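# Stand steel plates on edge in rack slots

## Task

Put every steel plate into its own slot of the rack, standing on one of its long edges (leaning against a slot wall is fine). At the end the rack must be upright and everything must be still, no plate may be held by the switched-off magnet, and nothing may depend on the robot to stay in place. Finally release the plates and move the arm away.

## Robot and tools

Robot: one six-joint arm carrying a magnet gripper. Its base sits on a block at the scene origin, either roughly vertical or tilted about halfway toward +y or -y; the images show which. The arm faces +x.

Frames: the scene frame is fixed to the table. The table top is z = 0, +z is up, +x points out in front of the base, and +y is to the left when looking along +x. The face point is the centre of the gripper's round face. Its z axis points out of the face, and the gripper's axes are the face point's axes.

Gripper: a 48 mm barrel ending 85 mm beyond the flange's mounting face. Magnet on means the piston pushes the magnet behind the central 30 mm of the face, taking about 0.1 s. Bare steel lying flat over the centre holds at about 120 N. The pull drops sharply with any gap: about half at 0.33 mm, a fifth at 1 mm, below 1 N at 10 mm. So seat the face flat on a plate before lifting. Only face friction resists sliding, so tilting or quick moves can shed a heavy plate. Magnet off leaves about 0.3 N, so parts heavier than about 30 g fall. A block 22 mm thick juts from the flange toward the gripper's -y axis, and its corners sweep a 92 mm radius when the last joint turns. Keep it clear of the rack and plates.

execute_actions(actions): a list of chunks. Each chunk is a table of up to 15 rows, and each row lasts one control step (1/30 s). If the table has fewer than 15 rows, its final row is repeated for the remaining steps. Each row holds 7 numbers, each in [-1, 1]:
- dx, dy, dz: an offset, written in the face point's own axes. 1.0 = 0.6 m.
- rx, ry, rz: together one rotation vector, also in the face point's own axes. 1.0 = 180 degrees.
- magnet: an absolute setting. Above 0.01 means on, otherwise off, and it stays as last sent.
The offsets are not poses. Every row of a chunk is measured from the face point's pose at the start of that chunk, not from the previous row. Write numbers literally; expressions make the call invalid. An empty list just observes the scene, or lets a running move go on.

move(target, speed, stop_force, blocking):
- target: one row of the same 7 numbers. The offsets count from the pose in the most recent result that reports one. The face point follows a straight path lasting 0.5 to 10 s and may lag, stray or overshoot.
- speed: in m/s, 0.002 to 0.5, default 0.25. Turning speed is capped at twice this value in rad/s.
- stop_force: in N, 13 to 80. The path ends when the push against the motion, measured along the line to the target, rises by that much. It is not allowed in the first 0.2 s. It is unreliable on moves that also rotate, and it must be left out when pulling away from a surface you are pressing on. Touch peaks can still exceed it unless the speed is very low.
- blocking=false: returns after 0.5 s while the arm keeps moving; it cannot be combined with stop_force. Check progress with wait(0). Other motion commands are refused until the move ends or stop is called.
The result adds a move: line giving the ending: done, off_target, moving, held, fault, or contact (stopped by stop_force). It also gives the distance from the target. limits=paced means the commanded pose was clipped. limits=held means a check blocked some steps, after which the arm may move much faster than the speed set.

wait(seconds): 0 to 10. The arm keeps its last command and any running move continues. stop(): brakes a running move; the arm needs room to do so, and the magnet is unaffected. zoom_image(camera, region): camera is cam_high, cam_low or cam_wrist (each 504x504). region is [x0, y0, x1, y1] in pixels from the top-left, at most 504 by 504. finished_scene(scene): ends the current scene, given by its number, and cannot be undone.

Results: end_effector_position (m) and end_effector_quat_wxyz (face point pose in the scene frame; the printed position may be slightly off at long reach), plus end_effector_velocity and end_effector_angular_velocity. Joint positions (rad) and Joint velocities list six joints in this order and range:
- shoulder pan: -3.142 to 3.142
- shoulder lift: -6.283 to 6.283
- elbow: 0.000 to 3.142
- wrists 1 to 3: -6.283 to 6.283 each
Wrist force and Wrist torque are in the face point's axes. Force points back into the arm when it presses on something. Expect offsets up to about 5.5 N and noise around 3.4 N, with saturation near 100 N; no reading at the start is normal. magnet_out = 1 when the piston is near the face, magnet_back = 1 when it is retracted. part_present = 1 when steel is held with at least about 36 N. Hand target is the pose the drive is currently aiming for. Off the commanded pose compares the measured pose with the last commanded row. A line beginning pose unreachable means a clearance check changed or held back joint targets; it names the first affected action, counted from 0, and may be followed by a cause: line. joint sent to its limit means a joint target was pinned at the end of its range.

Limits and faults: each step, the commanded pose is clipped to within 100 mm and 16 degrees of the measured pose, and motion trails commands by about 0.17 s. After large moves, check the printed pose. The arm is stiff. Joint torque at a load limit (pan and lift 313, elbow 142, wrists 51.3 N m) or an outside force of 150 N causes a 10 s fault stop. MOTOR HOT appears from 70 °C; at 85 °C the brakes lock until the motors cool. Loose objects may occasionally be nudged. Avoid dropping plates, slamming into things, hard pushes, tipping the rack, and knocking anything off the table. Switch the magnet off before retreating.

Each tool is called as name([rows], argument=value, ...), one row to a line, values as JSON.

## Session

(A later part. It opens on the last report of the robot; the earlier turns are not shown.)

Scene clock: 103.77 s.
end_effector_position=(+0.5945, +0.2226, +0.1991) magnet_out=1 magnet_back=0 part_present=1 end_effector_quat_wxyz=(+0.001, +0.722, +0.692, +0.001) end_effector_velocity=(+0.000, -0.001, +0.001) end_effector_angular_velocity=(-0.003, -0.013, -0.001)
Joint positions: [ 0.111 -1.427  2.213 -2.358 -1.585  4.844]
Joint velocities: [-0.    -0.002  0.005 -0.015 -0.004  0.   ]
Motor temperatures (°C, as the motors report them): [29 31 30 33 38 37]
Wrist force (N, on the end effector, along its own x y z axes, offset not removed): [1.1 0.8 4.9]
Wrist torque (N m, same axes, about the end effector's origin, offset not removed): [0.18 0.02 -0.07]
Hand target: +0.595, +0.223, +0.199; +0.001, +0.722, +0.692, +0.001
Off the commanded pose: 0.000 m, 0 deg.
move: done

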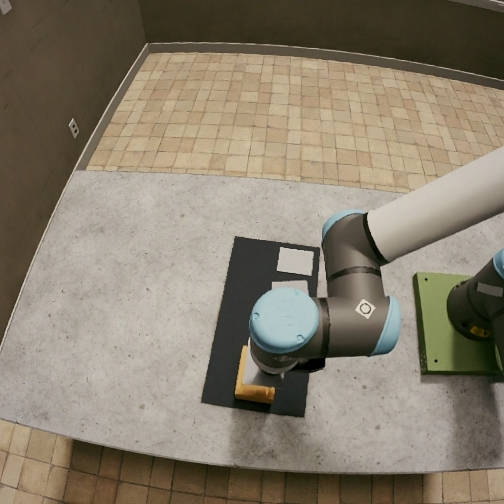

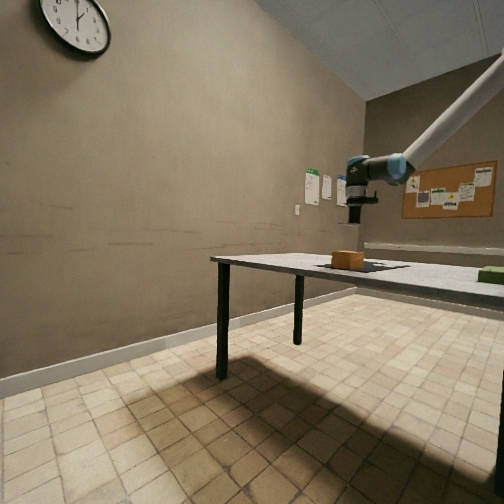

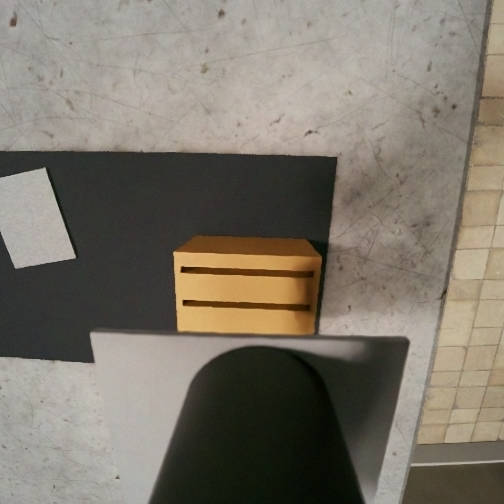

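move(target=[-0.0045,-0.0035,0,0.5,0,0,1], speed=0.1)

move(target=[0,0.108,0,0,0,0,1], speed=0.05)

move(target=[0,0.044,0,0,0,0,1], speed=0.005, stop_force=13)

Scene clock: 118.03 s.
end_effector_position=(+0.5924, +0.2201, +0.1992) magnet_out=1 magnet_back=0 part_present=1 end_effector_quat_wxyz=(+0.509, -0.511, -0.490, +0.489) end_effector_velocity=(-0.000, +0.000, -0.000) end_effector_angular_velocity=(+0.001, +0.011, -0.001)
Joint positions: [ 0.069 -0.876  1.586 -0.714 -1.483  4.727]
Joint velocities: [-0.     0.005 -0.002  0.009  0.001 -0.001]
Motor temperatures (°C, as the motors report them): [29 31 30 33 38 37]
Wrist force (N, on the end effector, along its own x y z axes, offset not removed): [-4.6 5.6 0.1]
Wrist torque (N m, same axes, about the end effector's origin, offset not removed): [0.29 0.83 -0.15]
Hand target: +0.592, +0.220, +0.199; +0.510, -0.511, -0.490, +0.489
Off the commanded pose: 0.000 m, 0 deg.
move: done

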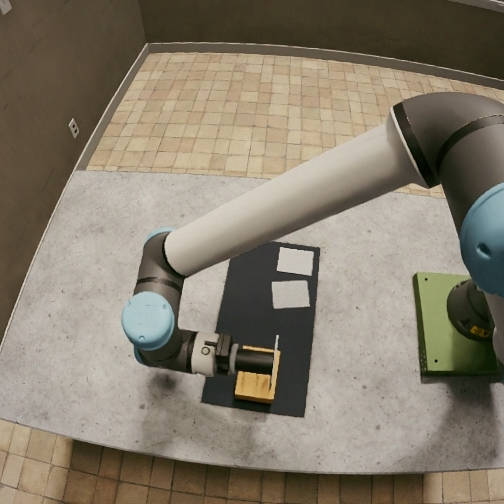

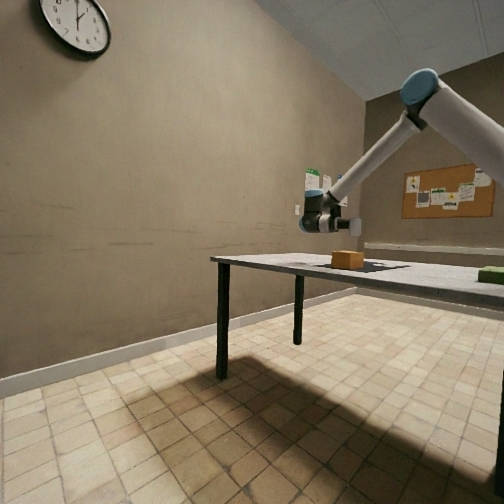

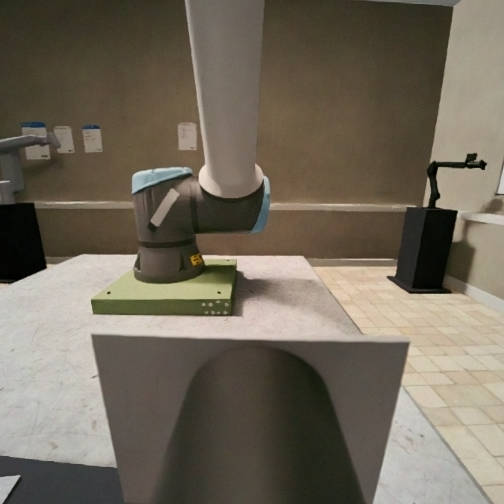

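Scene clock: 119.73 s.
end_effector_position=(+0.5926, +0.2201, +0.1347) magnet_out=1 magnet_back=0 part_present=1 end_effector_quat_wxyz=(+0.509, -0.511, -0.490, +0.489) end_effector_velocity=(-0.000, +0.000, -0.002) end_effector_angular_velocity=(-0.001, -0.000, -0.002)
Joint positions: [ 0.068 -0.804  1.598 -0.799 -1.484  4.727]
Joint velocities: [-0.     0.002  0.001 -0.003  0.001  0.001]
Motor temperatures (°C, as the motors report them): [29 31 30 33 38 37]
Wrist force (N, on the end effector, along its own x y z axes, offset not removed): [0.1 1.6 2.4]
Wrist torque (N m, same axes, about the end effector's origin, offset not removed): [-0.05 -0.11 0.10]
Hand target: +0.593, +0.220, +0.134; +0.509, -0.511, -0.490, +0.489
Off the commanded pose: 0.000 m, 0 deg.
move: done

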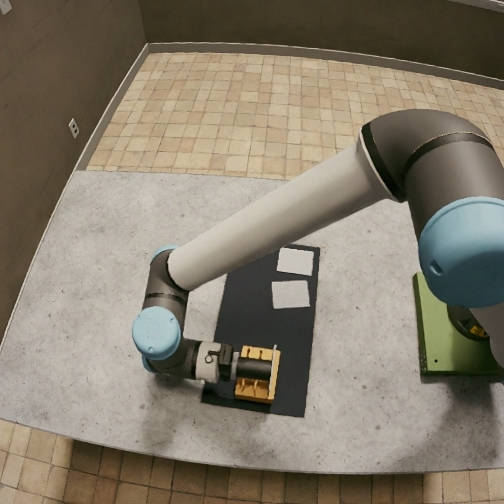

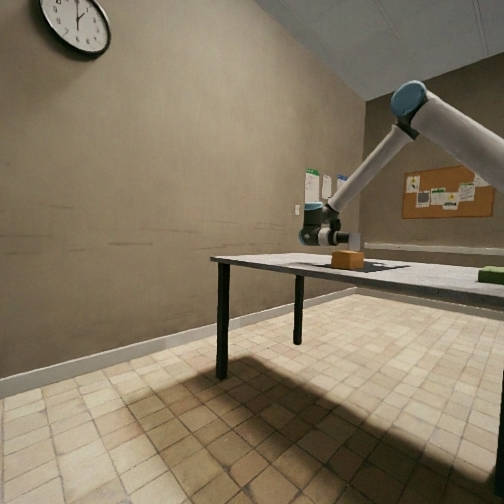

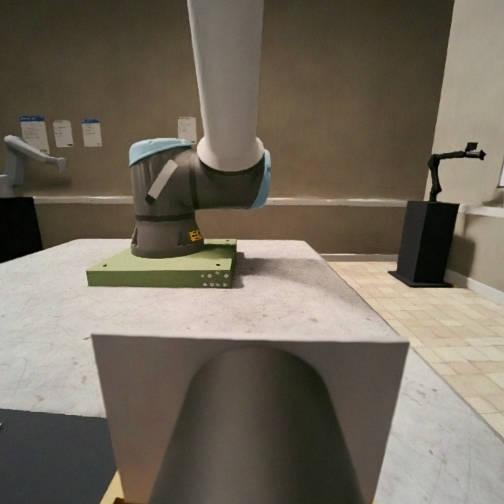

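Scene clock: 125.23 s.
end_effector_position=(+0.5926, +0.2201, +0.1084) magnet_out=1 magnet_back=0 part_present=1 end_effector_quat_wxyz=(+0.509, -0.511, -0.490, +0.489) end_effector_velocity=(-0.000, +0.000, -0.001) end_effector_angular_velocity=(-0.000, +0.000, -0.000)
Joint positions: [ 0.068 -0.773  1.6   -0.831 -1.484  4.727]
Joint velocities: [ 0.     0.002 -0.    -0.001  0.001  0.   ]
Motor temperatures (°C, as the motors report them): [29 31 30 33 38 37]
Wrist force (N, on the end effector, along its own x y z axes, offset not removed): [0.1 6.7 -3.6]
Wrist torque (N m, same axes, about the end effector's origin, offset not removed): [0.64 0.19 -0.21]
Hand target: +0.593, +0.220, +0.108; +0.509, -0.511, -0.490, +0.489
Off the commanded pose: 0.000 m, 0 deg.
move: done

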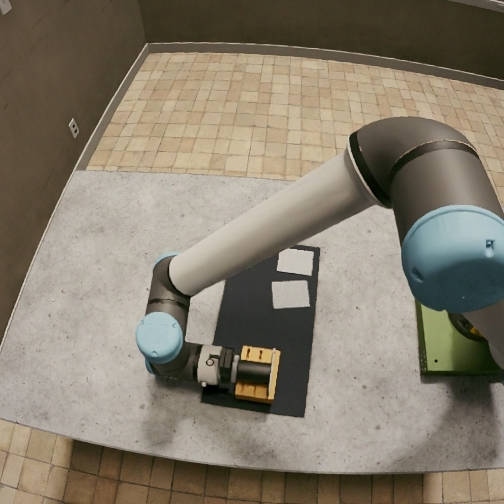

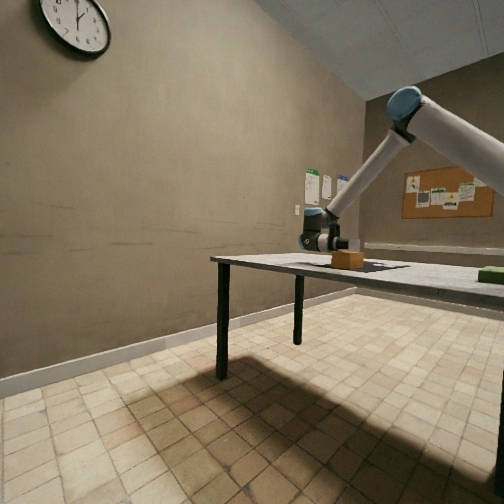

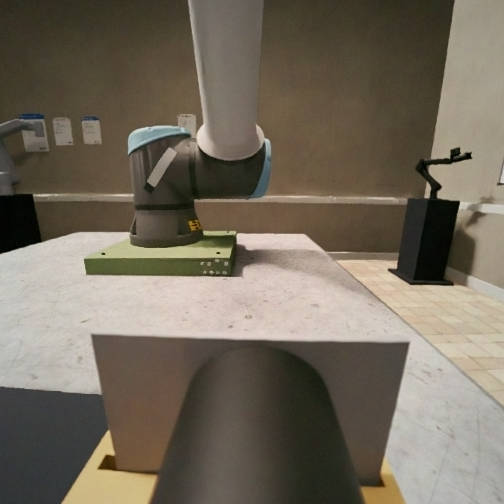

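In. Release and retreat.

execute_actions([
  [[0,0,0,0,0,0,0]],
  [[0,0,-0.02,0,0,0,0]],
])

move(target=[0,-0.23,0,-0.5,0,0,0], speed=0.15)

Scene clock: 127.67 s.
end_effector_position=(+0.6044, +0.2196, +0.1084) magnet_out=0 magnet_back=1 part_present=0 end_effector_quat_wxyz=(+0.509, -0.511, -0.490, +0.489) end_effector_velocity=(+0.002, -0.001, -0.000) end_effector_angular_velocity=(-0.000, +0.001, -0.000)
Joint positions: [ 0.067 -0.76   1.572 -0.817 -1.485  4.727]
Joint velocities: [-0.001  0.003 -0.004  0.002 -0.001  0.   ]
Motor temperatures (°C, as the motors report them): [29 31 30 33 38 37]
Wrist force (N, on the end effector, along its own x y z axes, offset not removed): [2.2 3.5 -0.5]
Wrist torque (N m, same axes, about the end effector's origin, offset not removed): [0.34 -0.12 -0.01]
Hand target: +0.605, +0.220, +0.108; +0.509, -0.511, -0.490, +0.489
Off the commanded pose: 0.000 m, 0 deg.

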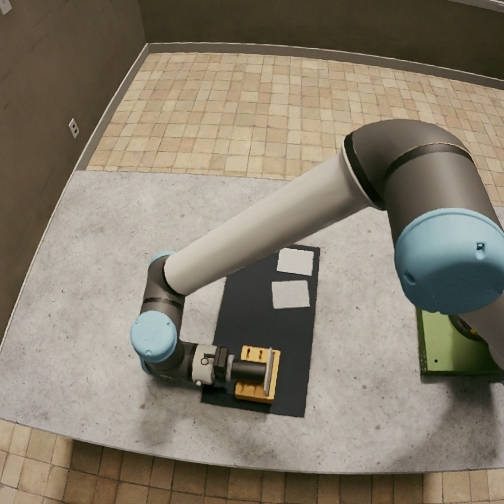

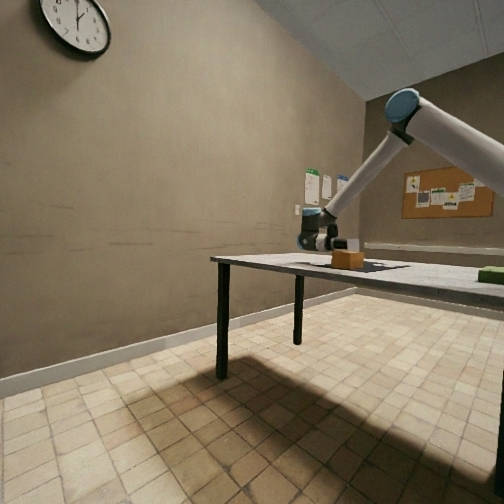

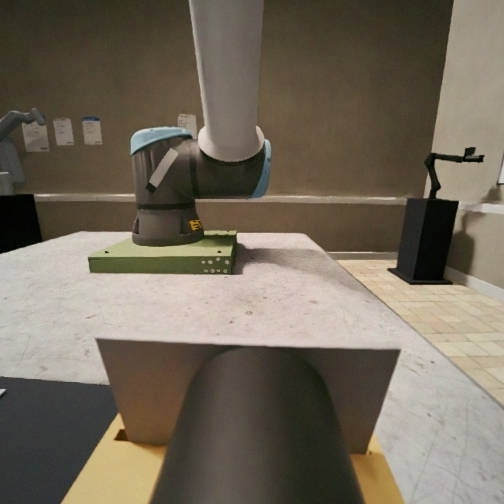

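Scene clock: 133.33 s.
end_effector_position=(+0.6039, +0.2195, +0.2460) magnet_out=0 magnet_back=1 part_present=0 end_effector_quat_wxyz=(+0.001, +0.722, +0.692, +0.001) end_effector_velocity=(+0.001, -0.000, +0.001) end_effector_angular_velocity=(-0.003, -0.014, +0.001)
Joint positions: [ 0.106 -1.478  2.161 -2.256 -1.585  4.838]
Joint velocities: [ 0.001 -0.003  0.004 -0.014 -0.004 -0.   ]
Motor temperatures (°C, as the motors report them): [29 31 30 33 38 37]
Wrist force (N, on the end effector, along its own x y z axes, offset not removed): [10.7 5.5 -1.0]
Wrist torque (N m, same axes, about the end effector's origin, offset not removed): [0.42 -0.99 -0.11]
Hand target: +0.604, +0.220, +0.246; +0.001, +0.722, +0.692, +0.001
Off the commanded pose: 0.000 m, 0 deg.
move: done

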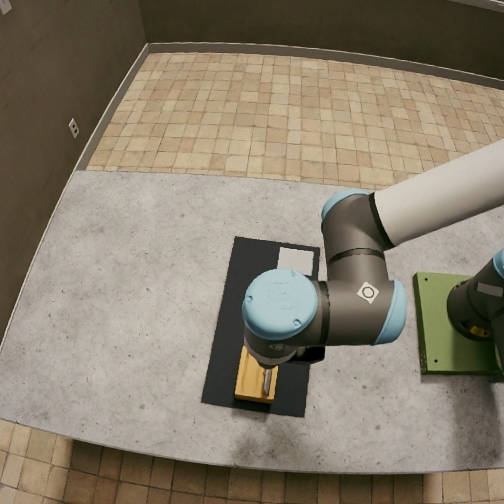

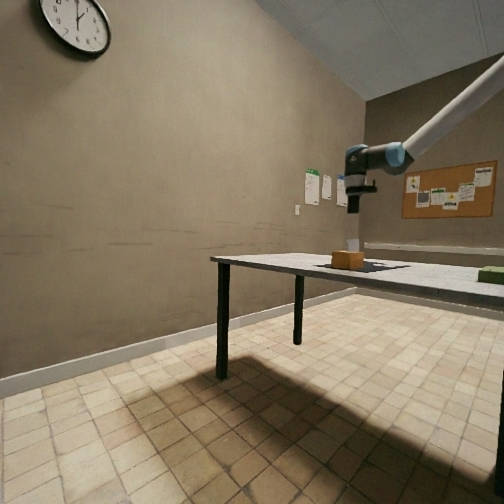

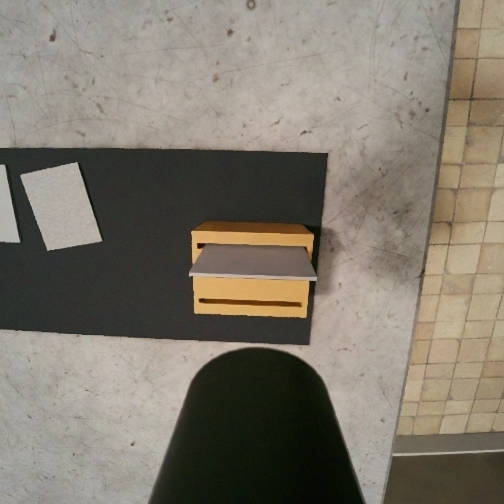

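move(target=[-0.428,-0.095,0.2,0,0,-0.5,0], speed=0.15)

Scene clock: 143.47 s.
end_effector_position=(+0.5366, -0.0340, +0.1260) magnet_out=0 magnet_back=1 part_present=0 end_effector_quat_wxyz=(+0.001, +0.022, +1.000, +0.001) end_effector_velocity=(-0.001, -0.002, -0.001) end_effector_angular_velocity=(+0.000, +0.000, +0.012)
Joint positions: [-0.364 -1.453  2.438 -2.564 -1.582  2.799]
Joint velocities: [-0.005  0.001  0.002 -0.003  0.    -0.017]
Motor temperatures (°C, as the motors report them): [29 31 30 33 38 37]
Wrist force (N, on the end effector, along its own x y z axes, offset not removed): [-0.9 2.0 0.3]
Wrist torque (N m, same axes, about the end effector's origin, offset not removed): [0.30 0.15 -0.16]
Hand target: +0.537, -0.034, +0.126; +0.001, +0.021, +1.000, +0.001
Off the commanded pose: 0.001 m, 0 deg.
move: done

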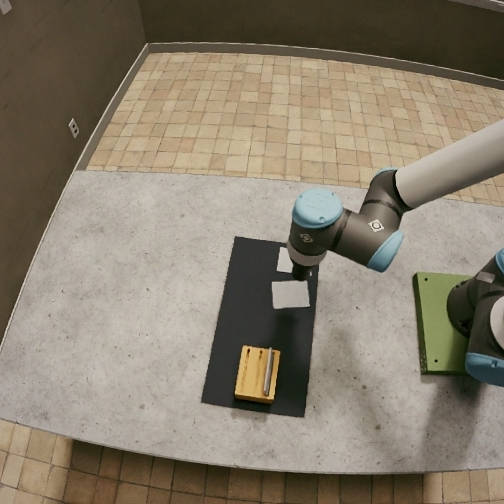

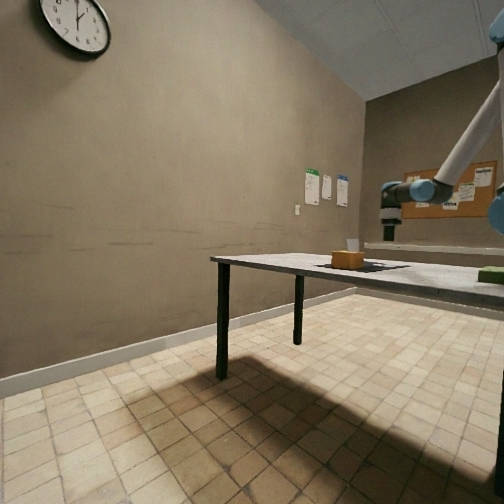

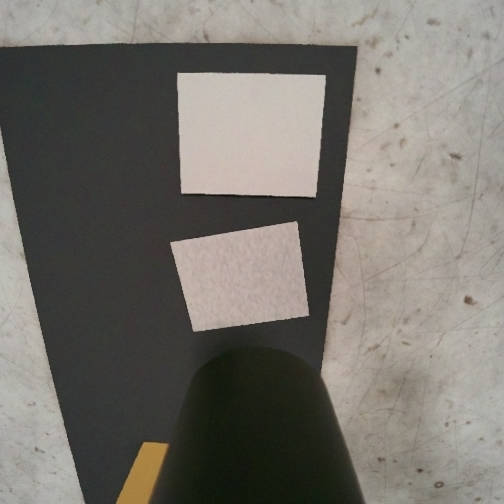

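move(target=[-0.009,-0.019,0.18,0,0,-0.049,0], speed=0.1)

move(target=[0,0,0.0165,0,0,0,1], speed=0.01)

Scene clock: 148.07 s.
end_effector_position=(+0.5415, -0.0454, +0.0185) magnet_out=0 magnet_back=1 part_present=0 end_effector_quat_wxyz=(+0.001, -0.055, +0.998, +0.001) end_effector_velocity=(+0.001, -0.000, -0.002) end_effector_angular_velocity=(+0.000, -0.001, +0.002)
Joint positions: [-0.384 -1.196  2.465 -2.847 -1.581  2.626]
Joint velocities: [-0.     0.006 -0.    -0.007  0.001 -0.002]
Motor temperatures (°C, as the motors report them): [29 31 30 33 38 37]
Wrist force (N, on the end effector, along its own x y z axes, offset not removed): [6.7 -4.7 0.5]
Wrist torque (N m, same axes, about the end effector's origin, offset not removed): [-0.66 -0.46 -0.34]
Hand target: +0.542, -0.045, +0.018; +0.001, -0.055, +0.998, +0.001
Off the commanded pose: 0.000 m, 0 deg.
move: done

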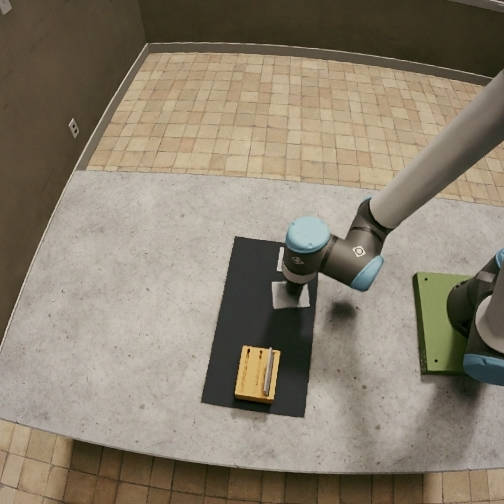

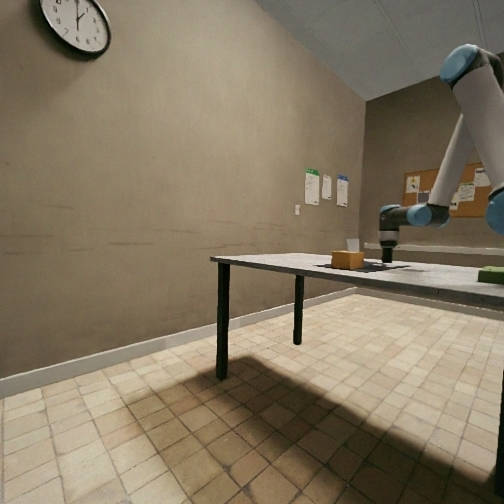

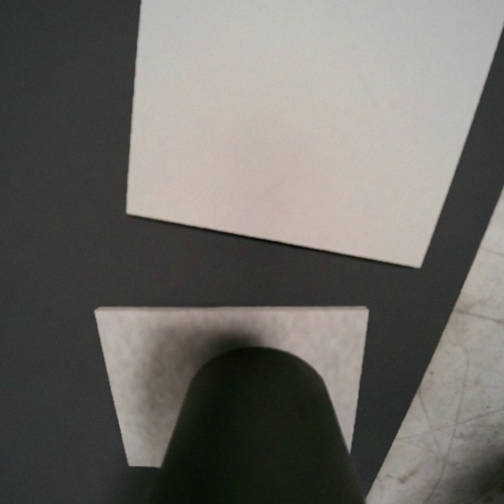

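Scene clock: 149.27 s.
end_effector_position=(+0.5415, -0.0454, +0.0088) magnet_out=1 magnet_back=0 part_present=1 end_effector_quat_wxyz=(+0.001, -0.055, +0.998, +0.001) end_effector_velocity=(+0.000, -0.000, -0.002) end_effector_angular_velocity=(+0.002, -0.001, -0.001)
Joint positions: [-0.384 -1.172  2.466 -2.872 -1.581  2.625]
Joint velocities: [-0.001  0.005  0.    -0.006  0.002 -0.   ]
Motor temperatures (°C, as the motors report them): [29 31 30 33 38 37]
Wrist force (N, on the end effector, along its own x y z axes, offset not removed): [4.3 -2.5 -2.6]
Wrist torque (N m, same axes, about the end effector's origin, offset not removed): [-0.36 -0.40 0.03]
Hand target: +0.542, -0.045, +0.009; +0.001, -0.055, +0.998, +0.001
Off the commanded pose: 0.000 m, 0 deg.
move: done

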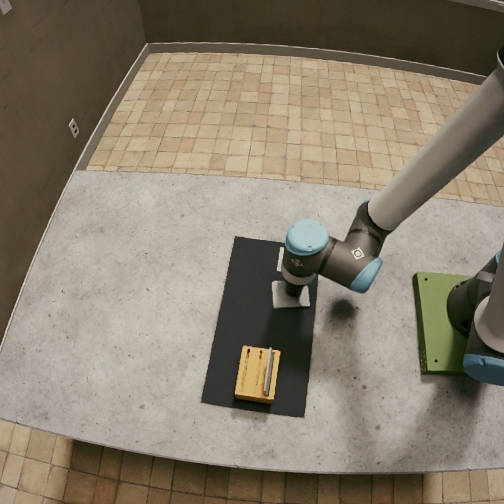

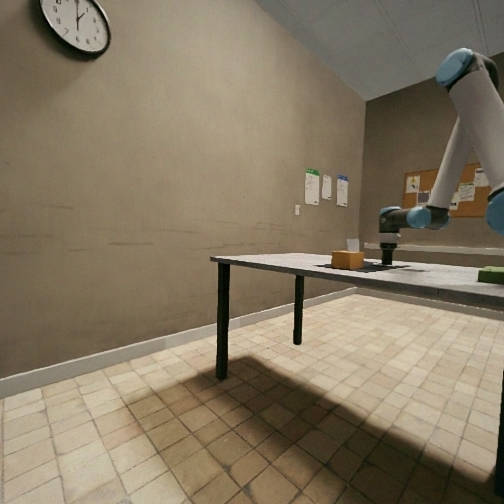

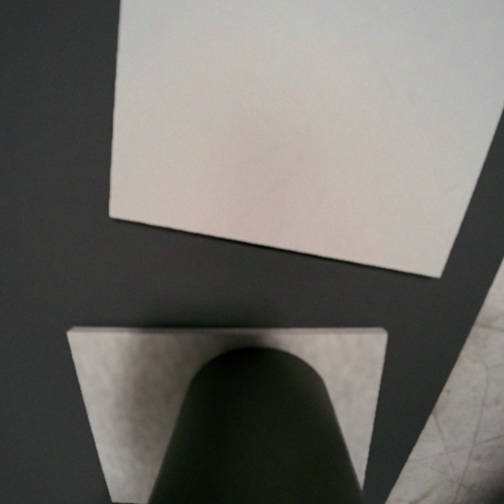

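move(target=[0,0,-0.39,0,0,0.548,1], speed=0.15)

Scene clock: 158.23 s.
end_effector_position=(+0.5413, -0.0458, +0.2422) magnet_out=1 magnet_back=0 part_present=1 end_effector_quat_wxyz=(+0.000, +0.721, +0.693, +0.001) end_effector_velocity=(+0.000, +0.001, +0.001) end_effector_angular_velocity=(+0.001, +0.001, -0.011)
Joint positions: [-0.379 -1.65   2.337 -2.265 -1.581  4.351]
Joint velocities: [ 0.001 -0.002 -0.002  0.004  0.001  0.012]
Motor temperatures (°C, as the motors report them): [29 31 30 33 38 37]
Wrist force (N, on the end effector, along its own x y z axes, offset not removed): [0.7 -1.5 5.3]
Wrist torque (N m, same axes, about the end effector's origin, offset not removed): [-0.26 0.10 -0.01]
Hand target: +0.541, -0.046, +0.242; +0.000, +0.721, +0.693, +0.001
Off the commanded pose: 0.001 m, 0 deg.
move: done

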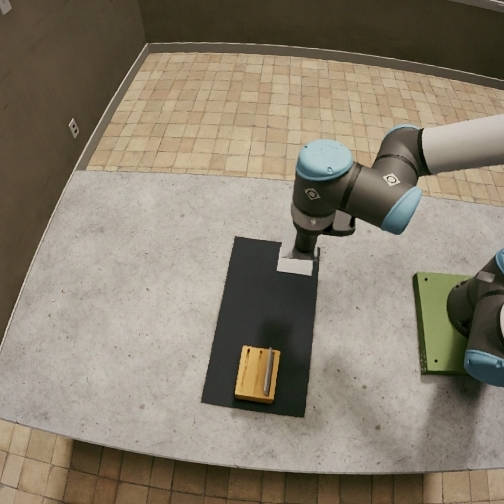

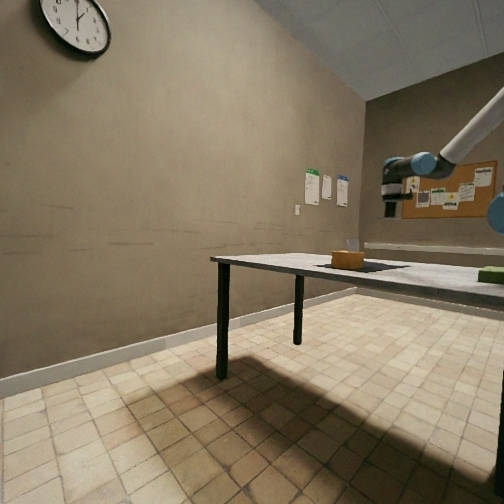

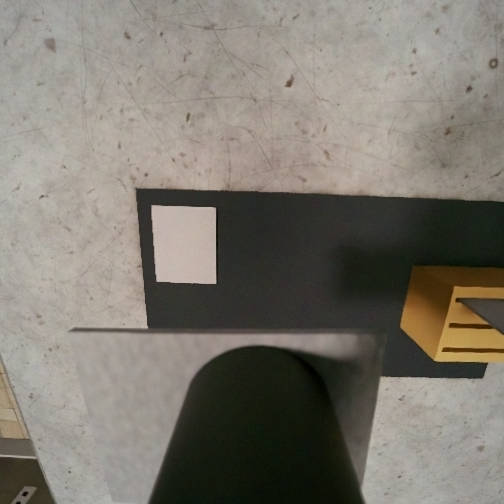

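Move dY=+0.272, dX=+0.082.

move(target=[0.453,0.137,0,0,0,0,1], speed=0.15)

Scene clock: 161.80 s.
end_effector_position=(+0.6338, +0.2222, +0.2426) magnet_out=1 magnet_back=0 part_present=1 end_effector_quat_wxyz=(+0.000, +0.721, +0.693, +0.001) end_effector_velocity=(+0.001, +0.002, +0.000) end_effector_angular_velocity=(+0.000, -0.001, -0.001)
Joint positions: [ 0.106 -1.429  2.112 -2.256 -1.584  4.836]
Joint velocities: [ 0.003  0.002 -0.004  0.001  0.     0.004]
Motor temperatures (°C, as the motors report them): [29 31 30 33 38 37]
Wrist force (N, on the end effector, along its own x y z axes, offset not removed): [-1.1 4.3 0.6]
Wrist torque (N m, same axes, about the end effector's origin, offset not removed): [0.26 0.30 0.13]
Hand target: +0.634, +0.222, +0.243; +0.000, +0.721, +0.693, +0.001
Off the commanded pose: 0.001 m, 0 deg.
move: done

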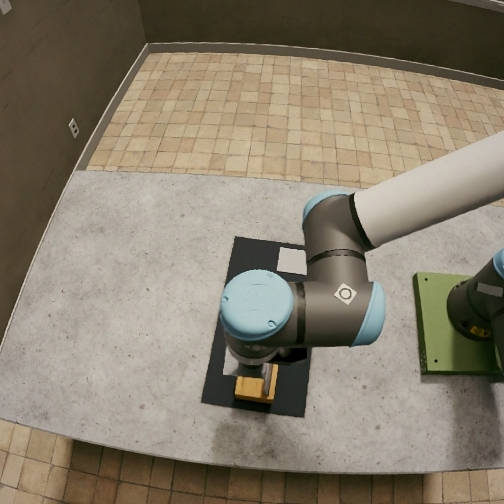

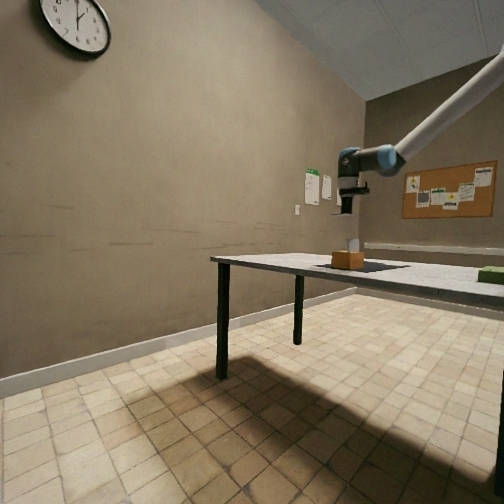

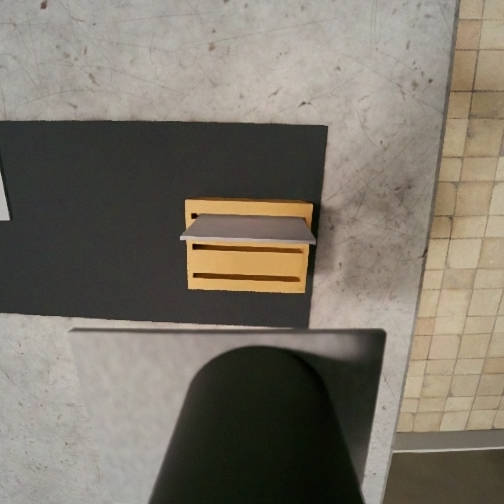

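move(target=[0.0063,-0.017,0,0.5,0,0,1], speed=0.1)

move(target=[0,0.18,0,0,0,0,1], speed=0.05)

move(target=[0,0.06,0,0,0,0,1], speed=0.005, stop_force=13)

Scene clock: 172.77 s.
end_effector_position=(+0.6239, +0.2263, +0.2427) magnet_out=1 magnet_back=0 part_present=1 end_effector_quat_wxyz=(+0.509, -0.510, -0.491, +0.490) end_effector_velocity=(-0.000, +0.001, +0.000) end_effector_angular_velocity=(-0.001, +0.010, +0.000)
Joint positions: [ 0.076 -0.877  1.492 -0.619 -1.478  4.727]
Joint velocities: [ 0.001  0.004 -0.002  0.009  0.     0.   ]
Motor temperatures (°C, as the motors report them): [29 31 30 33 38 37]
Wrist force (N, on the end effector, along its own x y z axes, offset not removed): [-4.4 5.0 1.9]
Wrist torque (N m, same axes, about the end effector's origin, offset not removed): [0.47 0.55 0.12]
Hand target: +0.624, +0.226, +0.243; +0.509, -0.510, -0.491, +0.490
Off the commanded pose: 0.000 m, 0 deg.
move: done

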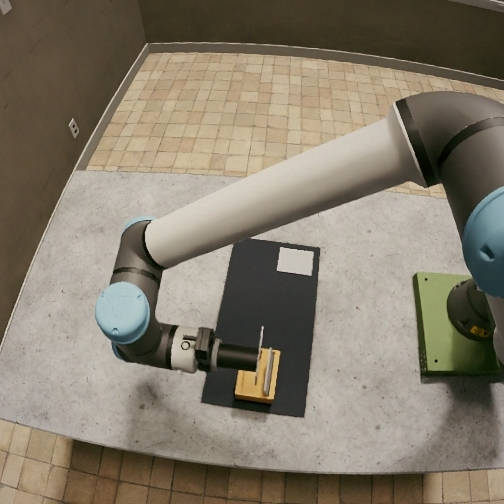

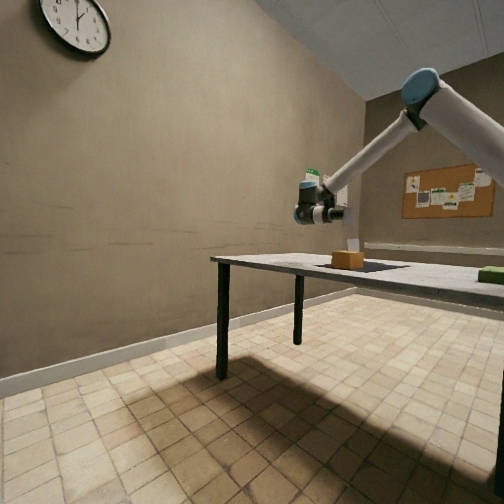

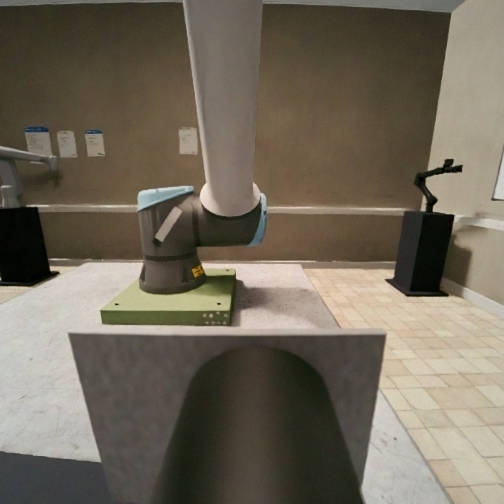

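Scene clock: 175.33 s.
end_effector_position=(+0.6241, +0.2264, +0.1350) magnet_out=1 magnet_back=0 part_present=1 end_effector_quat_wxyz=(+0.509, -0.510, -0.491, +0.490) end_effector_velocity=(+0.000, +0.000, -0.002) end_effector_angular_velocity=(-0.001, -0.000, -0.002)
Joint positions: [ 0.075 -0.766  1.519 -0.757 -1.48   4.727]
Joint velocities: [-0.     0.002  0.    -0.003  0.002  0.001]
Motor temperatures (°C, as the motors report them): [29 31 30 33 38 37]
Wrist force (N, on the end effector, along its own x y z axes, offset not removed): [6.2 7.3 -5.3]
Wrist torque (N m, same axes, about the end effector's origin, offset not removed): [0.38 -0.44 -0.28]
Hand target: +0.624, +0.226, +0.135; +0.509, -0.510, -0.491, +0.490
Off the commanded pose: 0.000 m, 0 deg.
move: done

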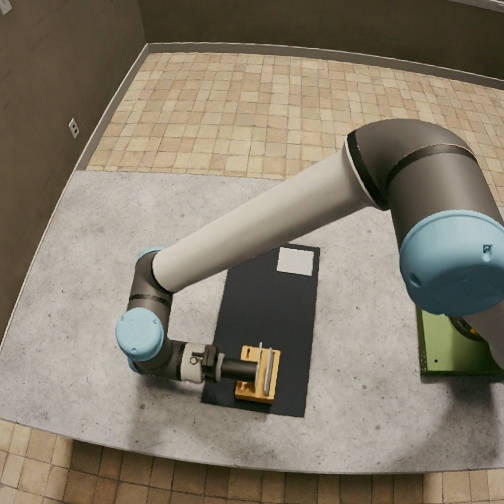

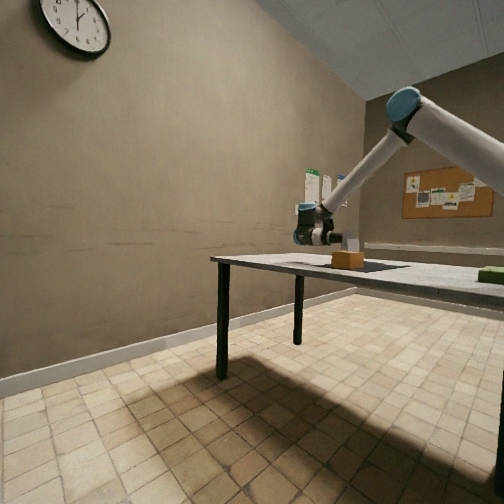

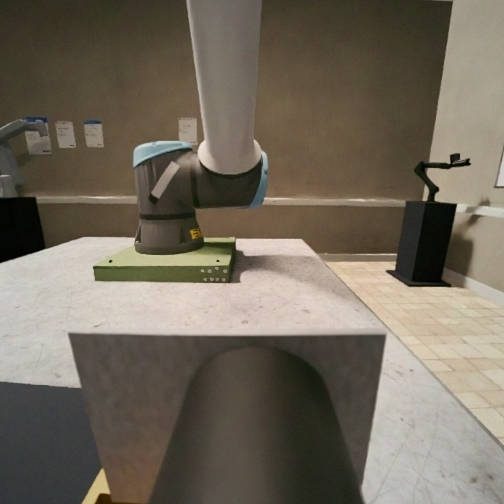

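Scene clock: 177.37 s.
end_effector_position=(+0.6241, +0.2264, +0.1266) magnet_out=1 magnet_back=0 part_present=1 end_effector_quat_wxyz=(+0.509, -0.510, -0.491, +0.490) end_effector_velocity=(-0.000, -0.000, +0.001) end_effector_angular_velocity=(-0.001, +0.003, -0.004)
Joint positions: [ 0.074 -0.757  1.519 -0.767 -1.48   4.727]
Joint velocities: [-0.001 -0.001  0.     0.004  0.003  0.   ]
Motor temperatures (°C, as the motors report them): [29 31 30 33 38 37]
Wrist force (N, on the end effector, along its own x y z axes, offset not removed): [6.8 1.7 2.5]
Wrist torque (N m, same axes, about the end effector's origin, offset not removed): [0.12 -0.30 0.04]
Hand target: +0.624, +0.226, +0.127; +0.509, -0.510, -0.491, +0.490
Off the commanded pose: 0.028 m, 0 deg.
move: contact

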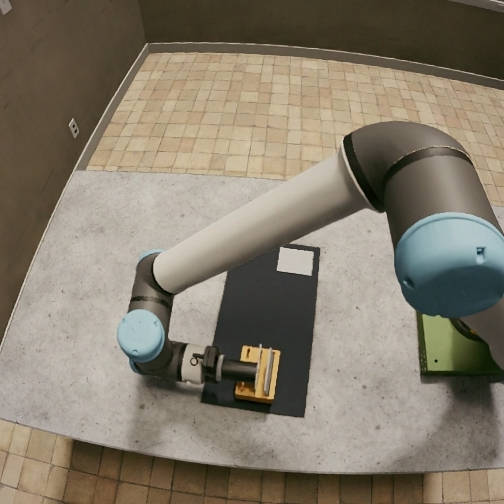

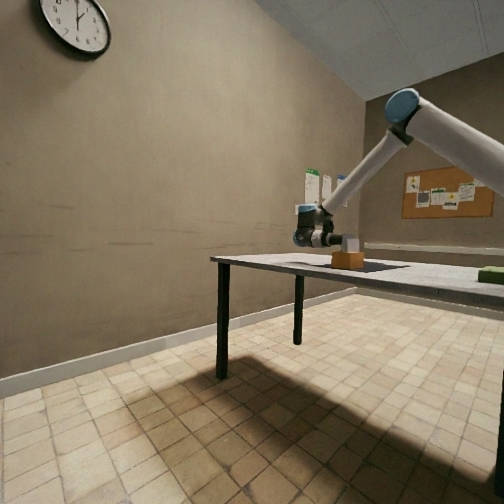

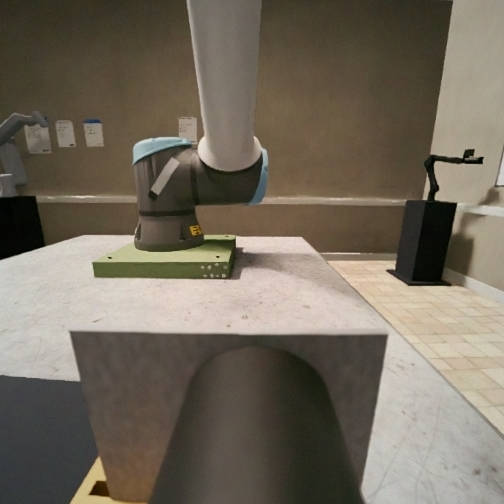

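zoom_image(camera="cam_high", region=[220, 335, 300, 415])

Region (220, 335, 300, 415) of cam_high's 504x504 image, scaled by 6.300, with more detail than that image has.

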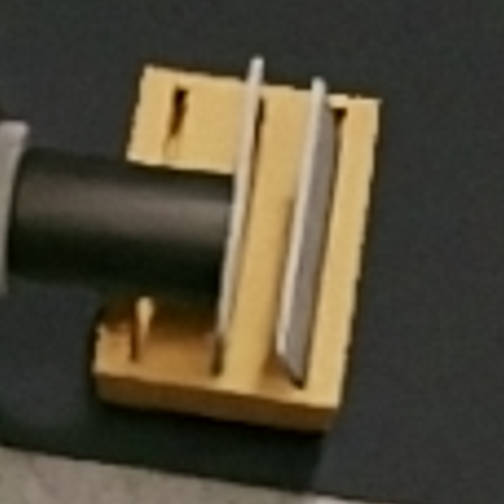

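move(target=[0.005,-0.008,0.0035,0,0,0,1], speed=0.01)

move(target=[0,0.044,0,0,0,0,1], speed=0.005, stop_force=13)

Scene clock: 180.67 s.
end_effector_position=(+0.6222, +0.2294, +0.1312) magnet_out=1 magnet_back=0 part_present=1 end_effector_quat_wxyz=(+0.509, -0.510, -0.491, +0.490) end_effector_velocity=(-0.001, +0.001, +0.002) end_effector_angular_velocity=(+0.000, +0.000, +0.001)
Joint positions: [ 0.078 -0.763  1.522 -0.763 -1.476  4.727]
Joint velocities: [ 0.001 -0.002  0.001  0.001  0.    -0.   ]
Motor temperatures (°C, as the motors report them): [29 31 30 33 38 37]
Wrist force (N, on the end effector, along its own x y z axes, offset not removed): [0.6 3.2 -0.2]
Wrist torque (N m, same axes, about the end effector's origin, offset not removed): [0.15 -0.03 0.15]
Hand target: +0.622, +0.229, +0.131; +0.509, -0.510, -0.491, +0.490
Off the commanded pose: 0.000 m, 0 deg.
move: done

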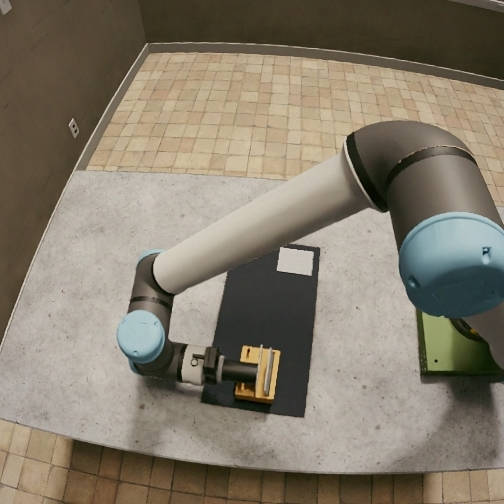

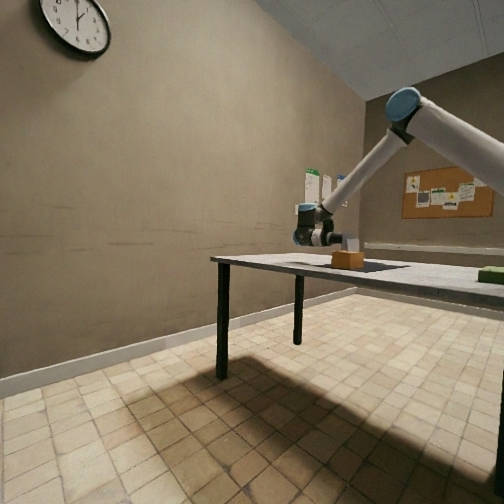

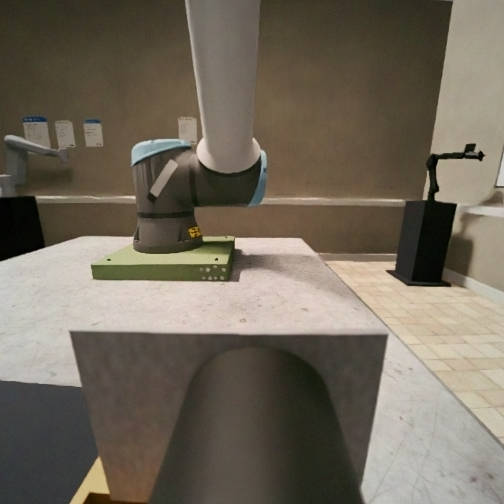

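Scene clock: 182.40 s.
end_effector_position=(+0.6223, +0.2293, +0.1243) magnet_out=1 magnet_back=0 part_present=1 end_effector_quat_wxyz=(+0.509, -0.510, -0.491, +0.490) end_effector_velocity=(-0.000, -0.000, +0.001) end_effector_angular_velocity=(+0.000, +0.002, -0.001)
Joint positions: [ 0.078 -0.755  1.522 -0.772 -1.477  4.727]
Joint velocities: [-0.    -0.001 -0.     0.003  0.001 -0.   ]
Motor temperatures (°C, as the motors report them): [29 31 30 33 38 37]
Wrist force (N, on the end effector, along its own x y z axes, offset not removed): [-3.6 -3.9 -0.1]
Wrist torque (N m, same axes, about the end effector's origin, offset not removed): [0.23 0.31 -0.14]
Hand target: +0.622, +0.229, +0.125; +0.509, -0.510, -0.491, +0.490
Off the commanded pose: 0.019 m, 0 deg.
move: contact

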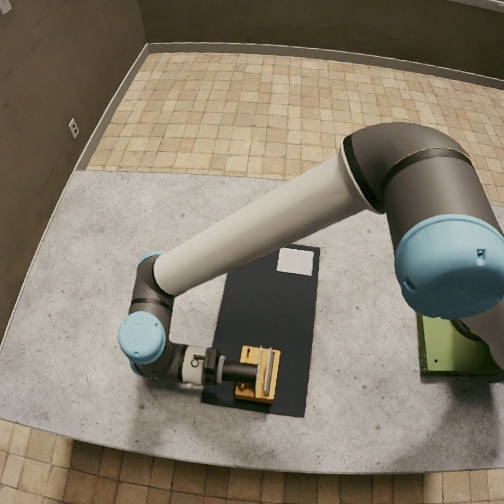

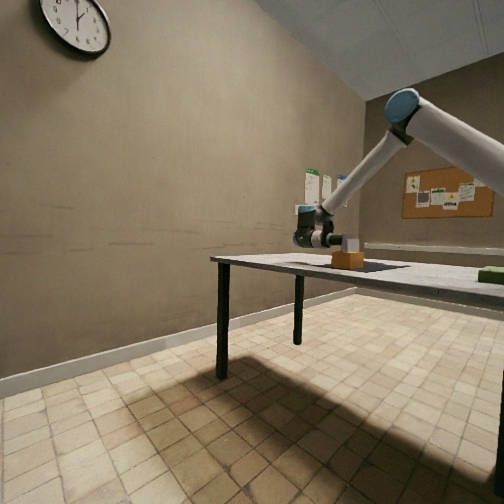

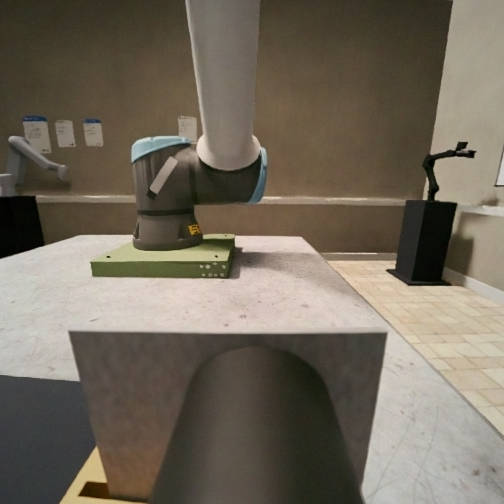

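move(target=[0,0.03,0,0,0,0,1], speed=0.005, stop_force=20)

Scene clock: 187.67 s.
end_effector_position=(+0.6223, +0.2293, +0.1095) magnet_out=1 magnet_back=0 part_present=1 end_effector_quat_wxyz=(+0.509, -0.510, -0.491, +0.490) end_effector_velocity=(-0.000, +0.000, +0.002) end_effector_angular_velocity=(-0.000, +0.001, -0.001)
Joint positions: [ 0.078 -0.738  1.523 -0.789 -1.477  4.727]
Joint velocities: [ 0.    -0.002  0.     0.003  0.001  0.   ]
Motor temperatures (°C, as the motors report them): [29 31 30 33 38 37]
Wrist force (N, on the end effector, along its own x y z axes, offset not removed): [-12.9 -22.4 -4.0]
Wrist torque (N m, same axes, about the end effector's origin, offset not removed): [-0.10 0.21 -0.03]
Hand target: +0.622, +0.229, +0.110; +0.509, -0.510, -0.491, +0.490
Off the commanded pose: 0.003 m, 0 deg.
move: contact

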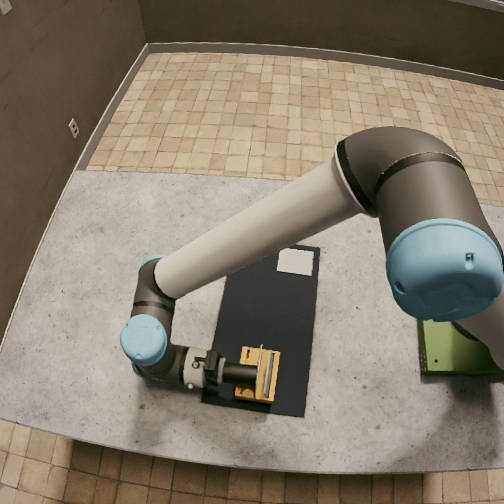

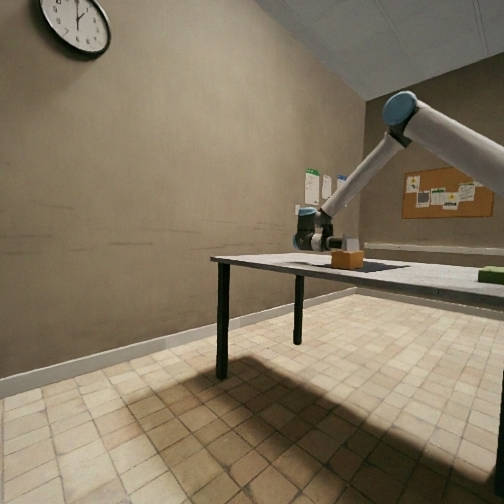

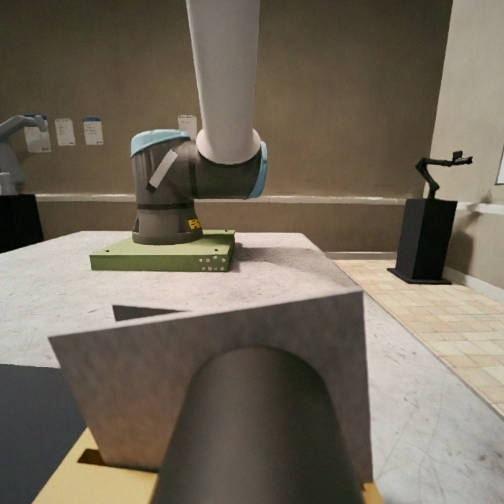

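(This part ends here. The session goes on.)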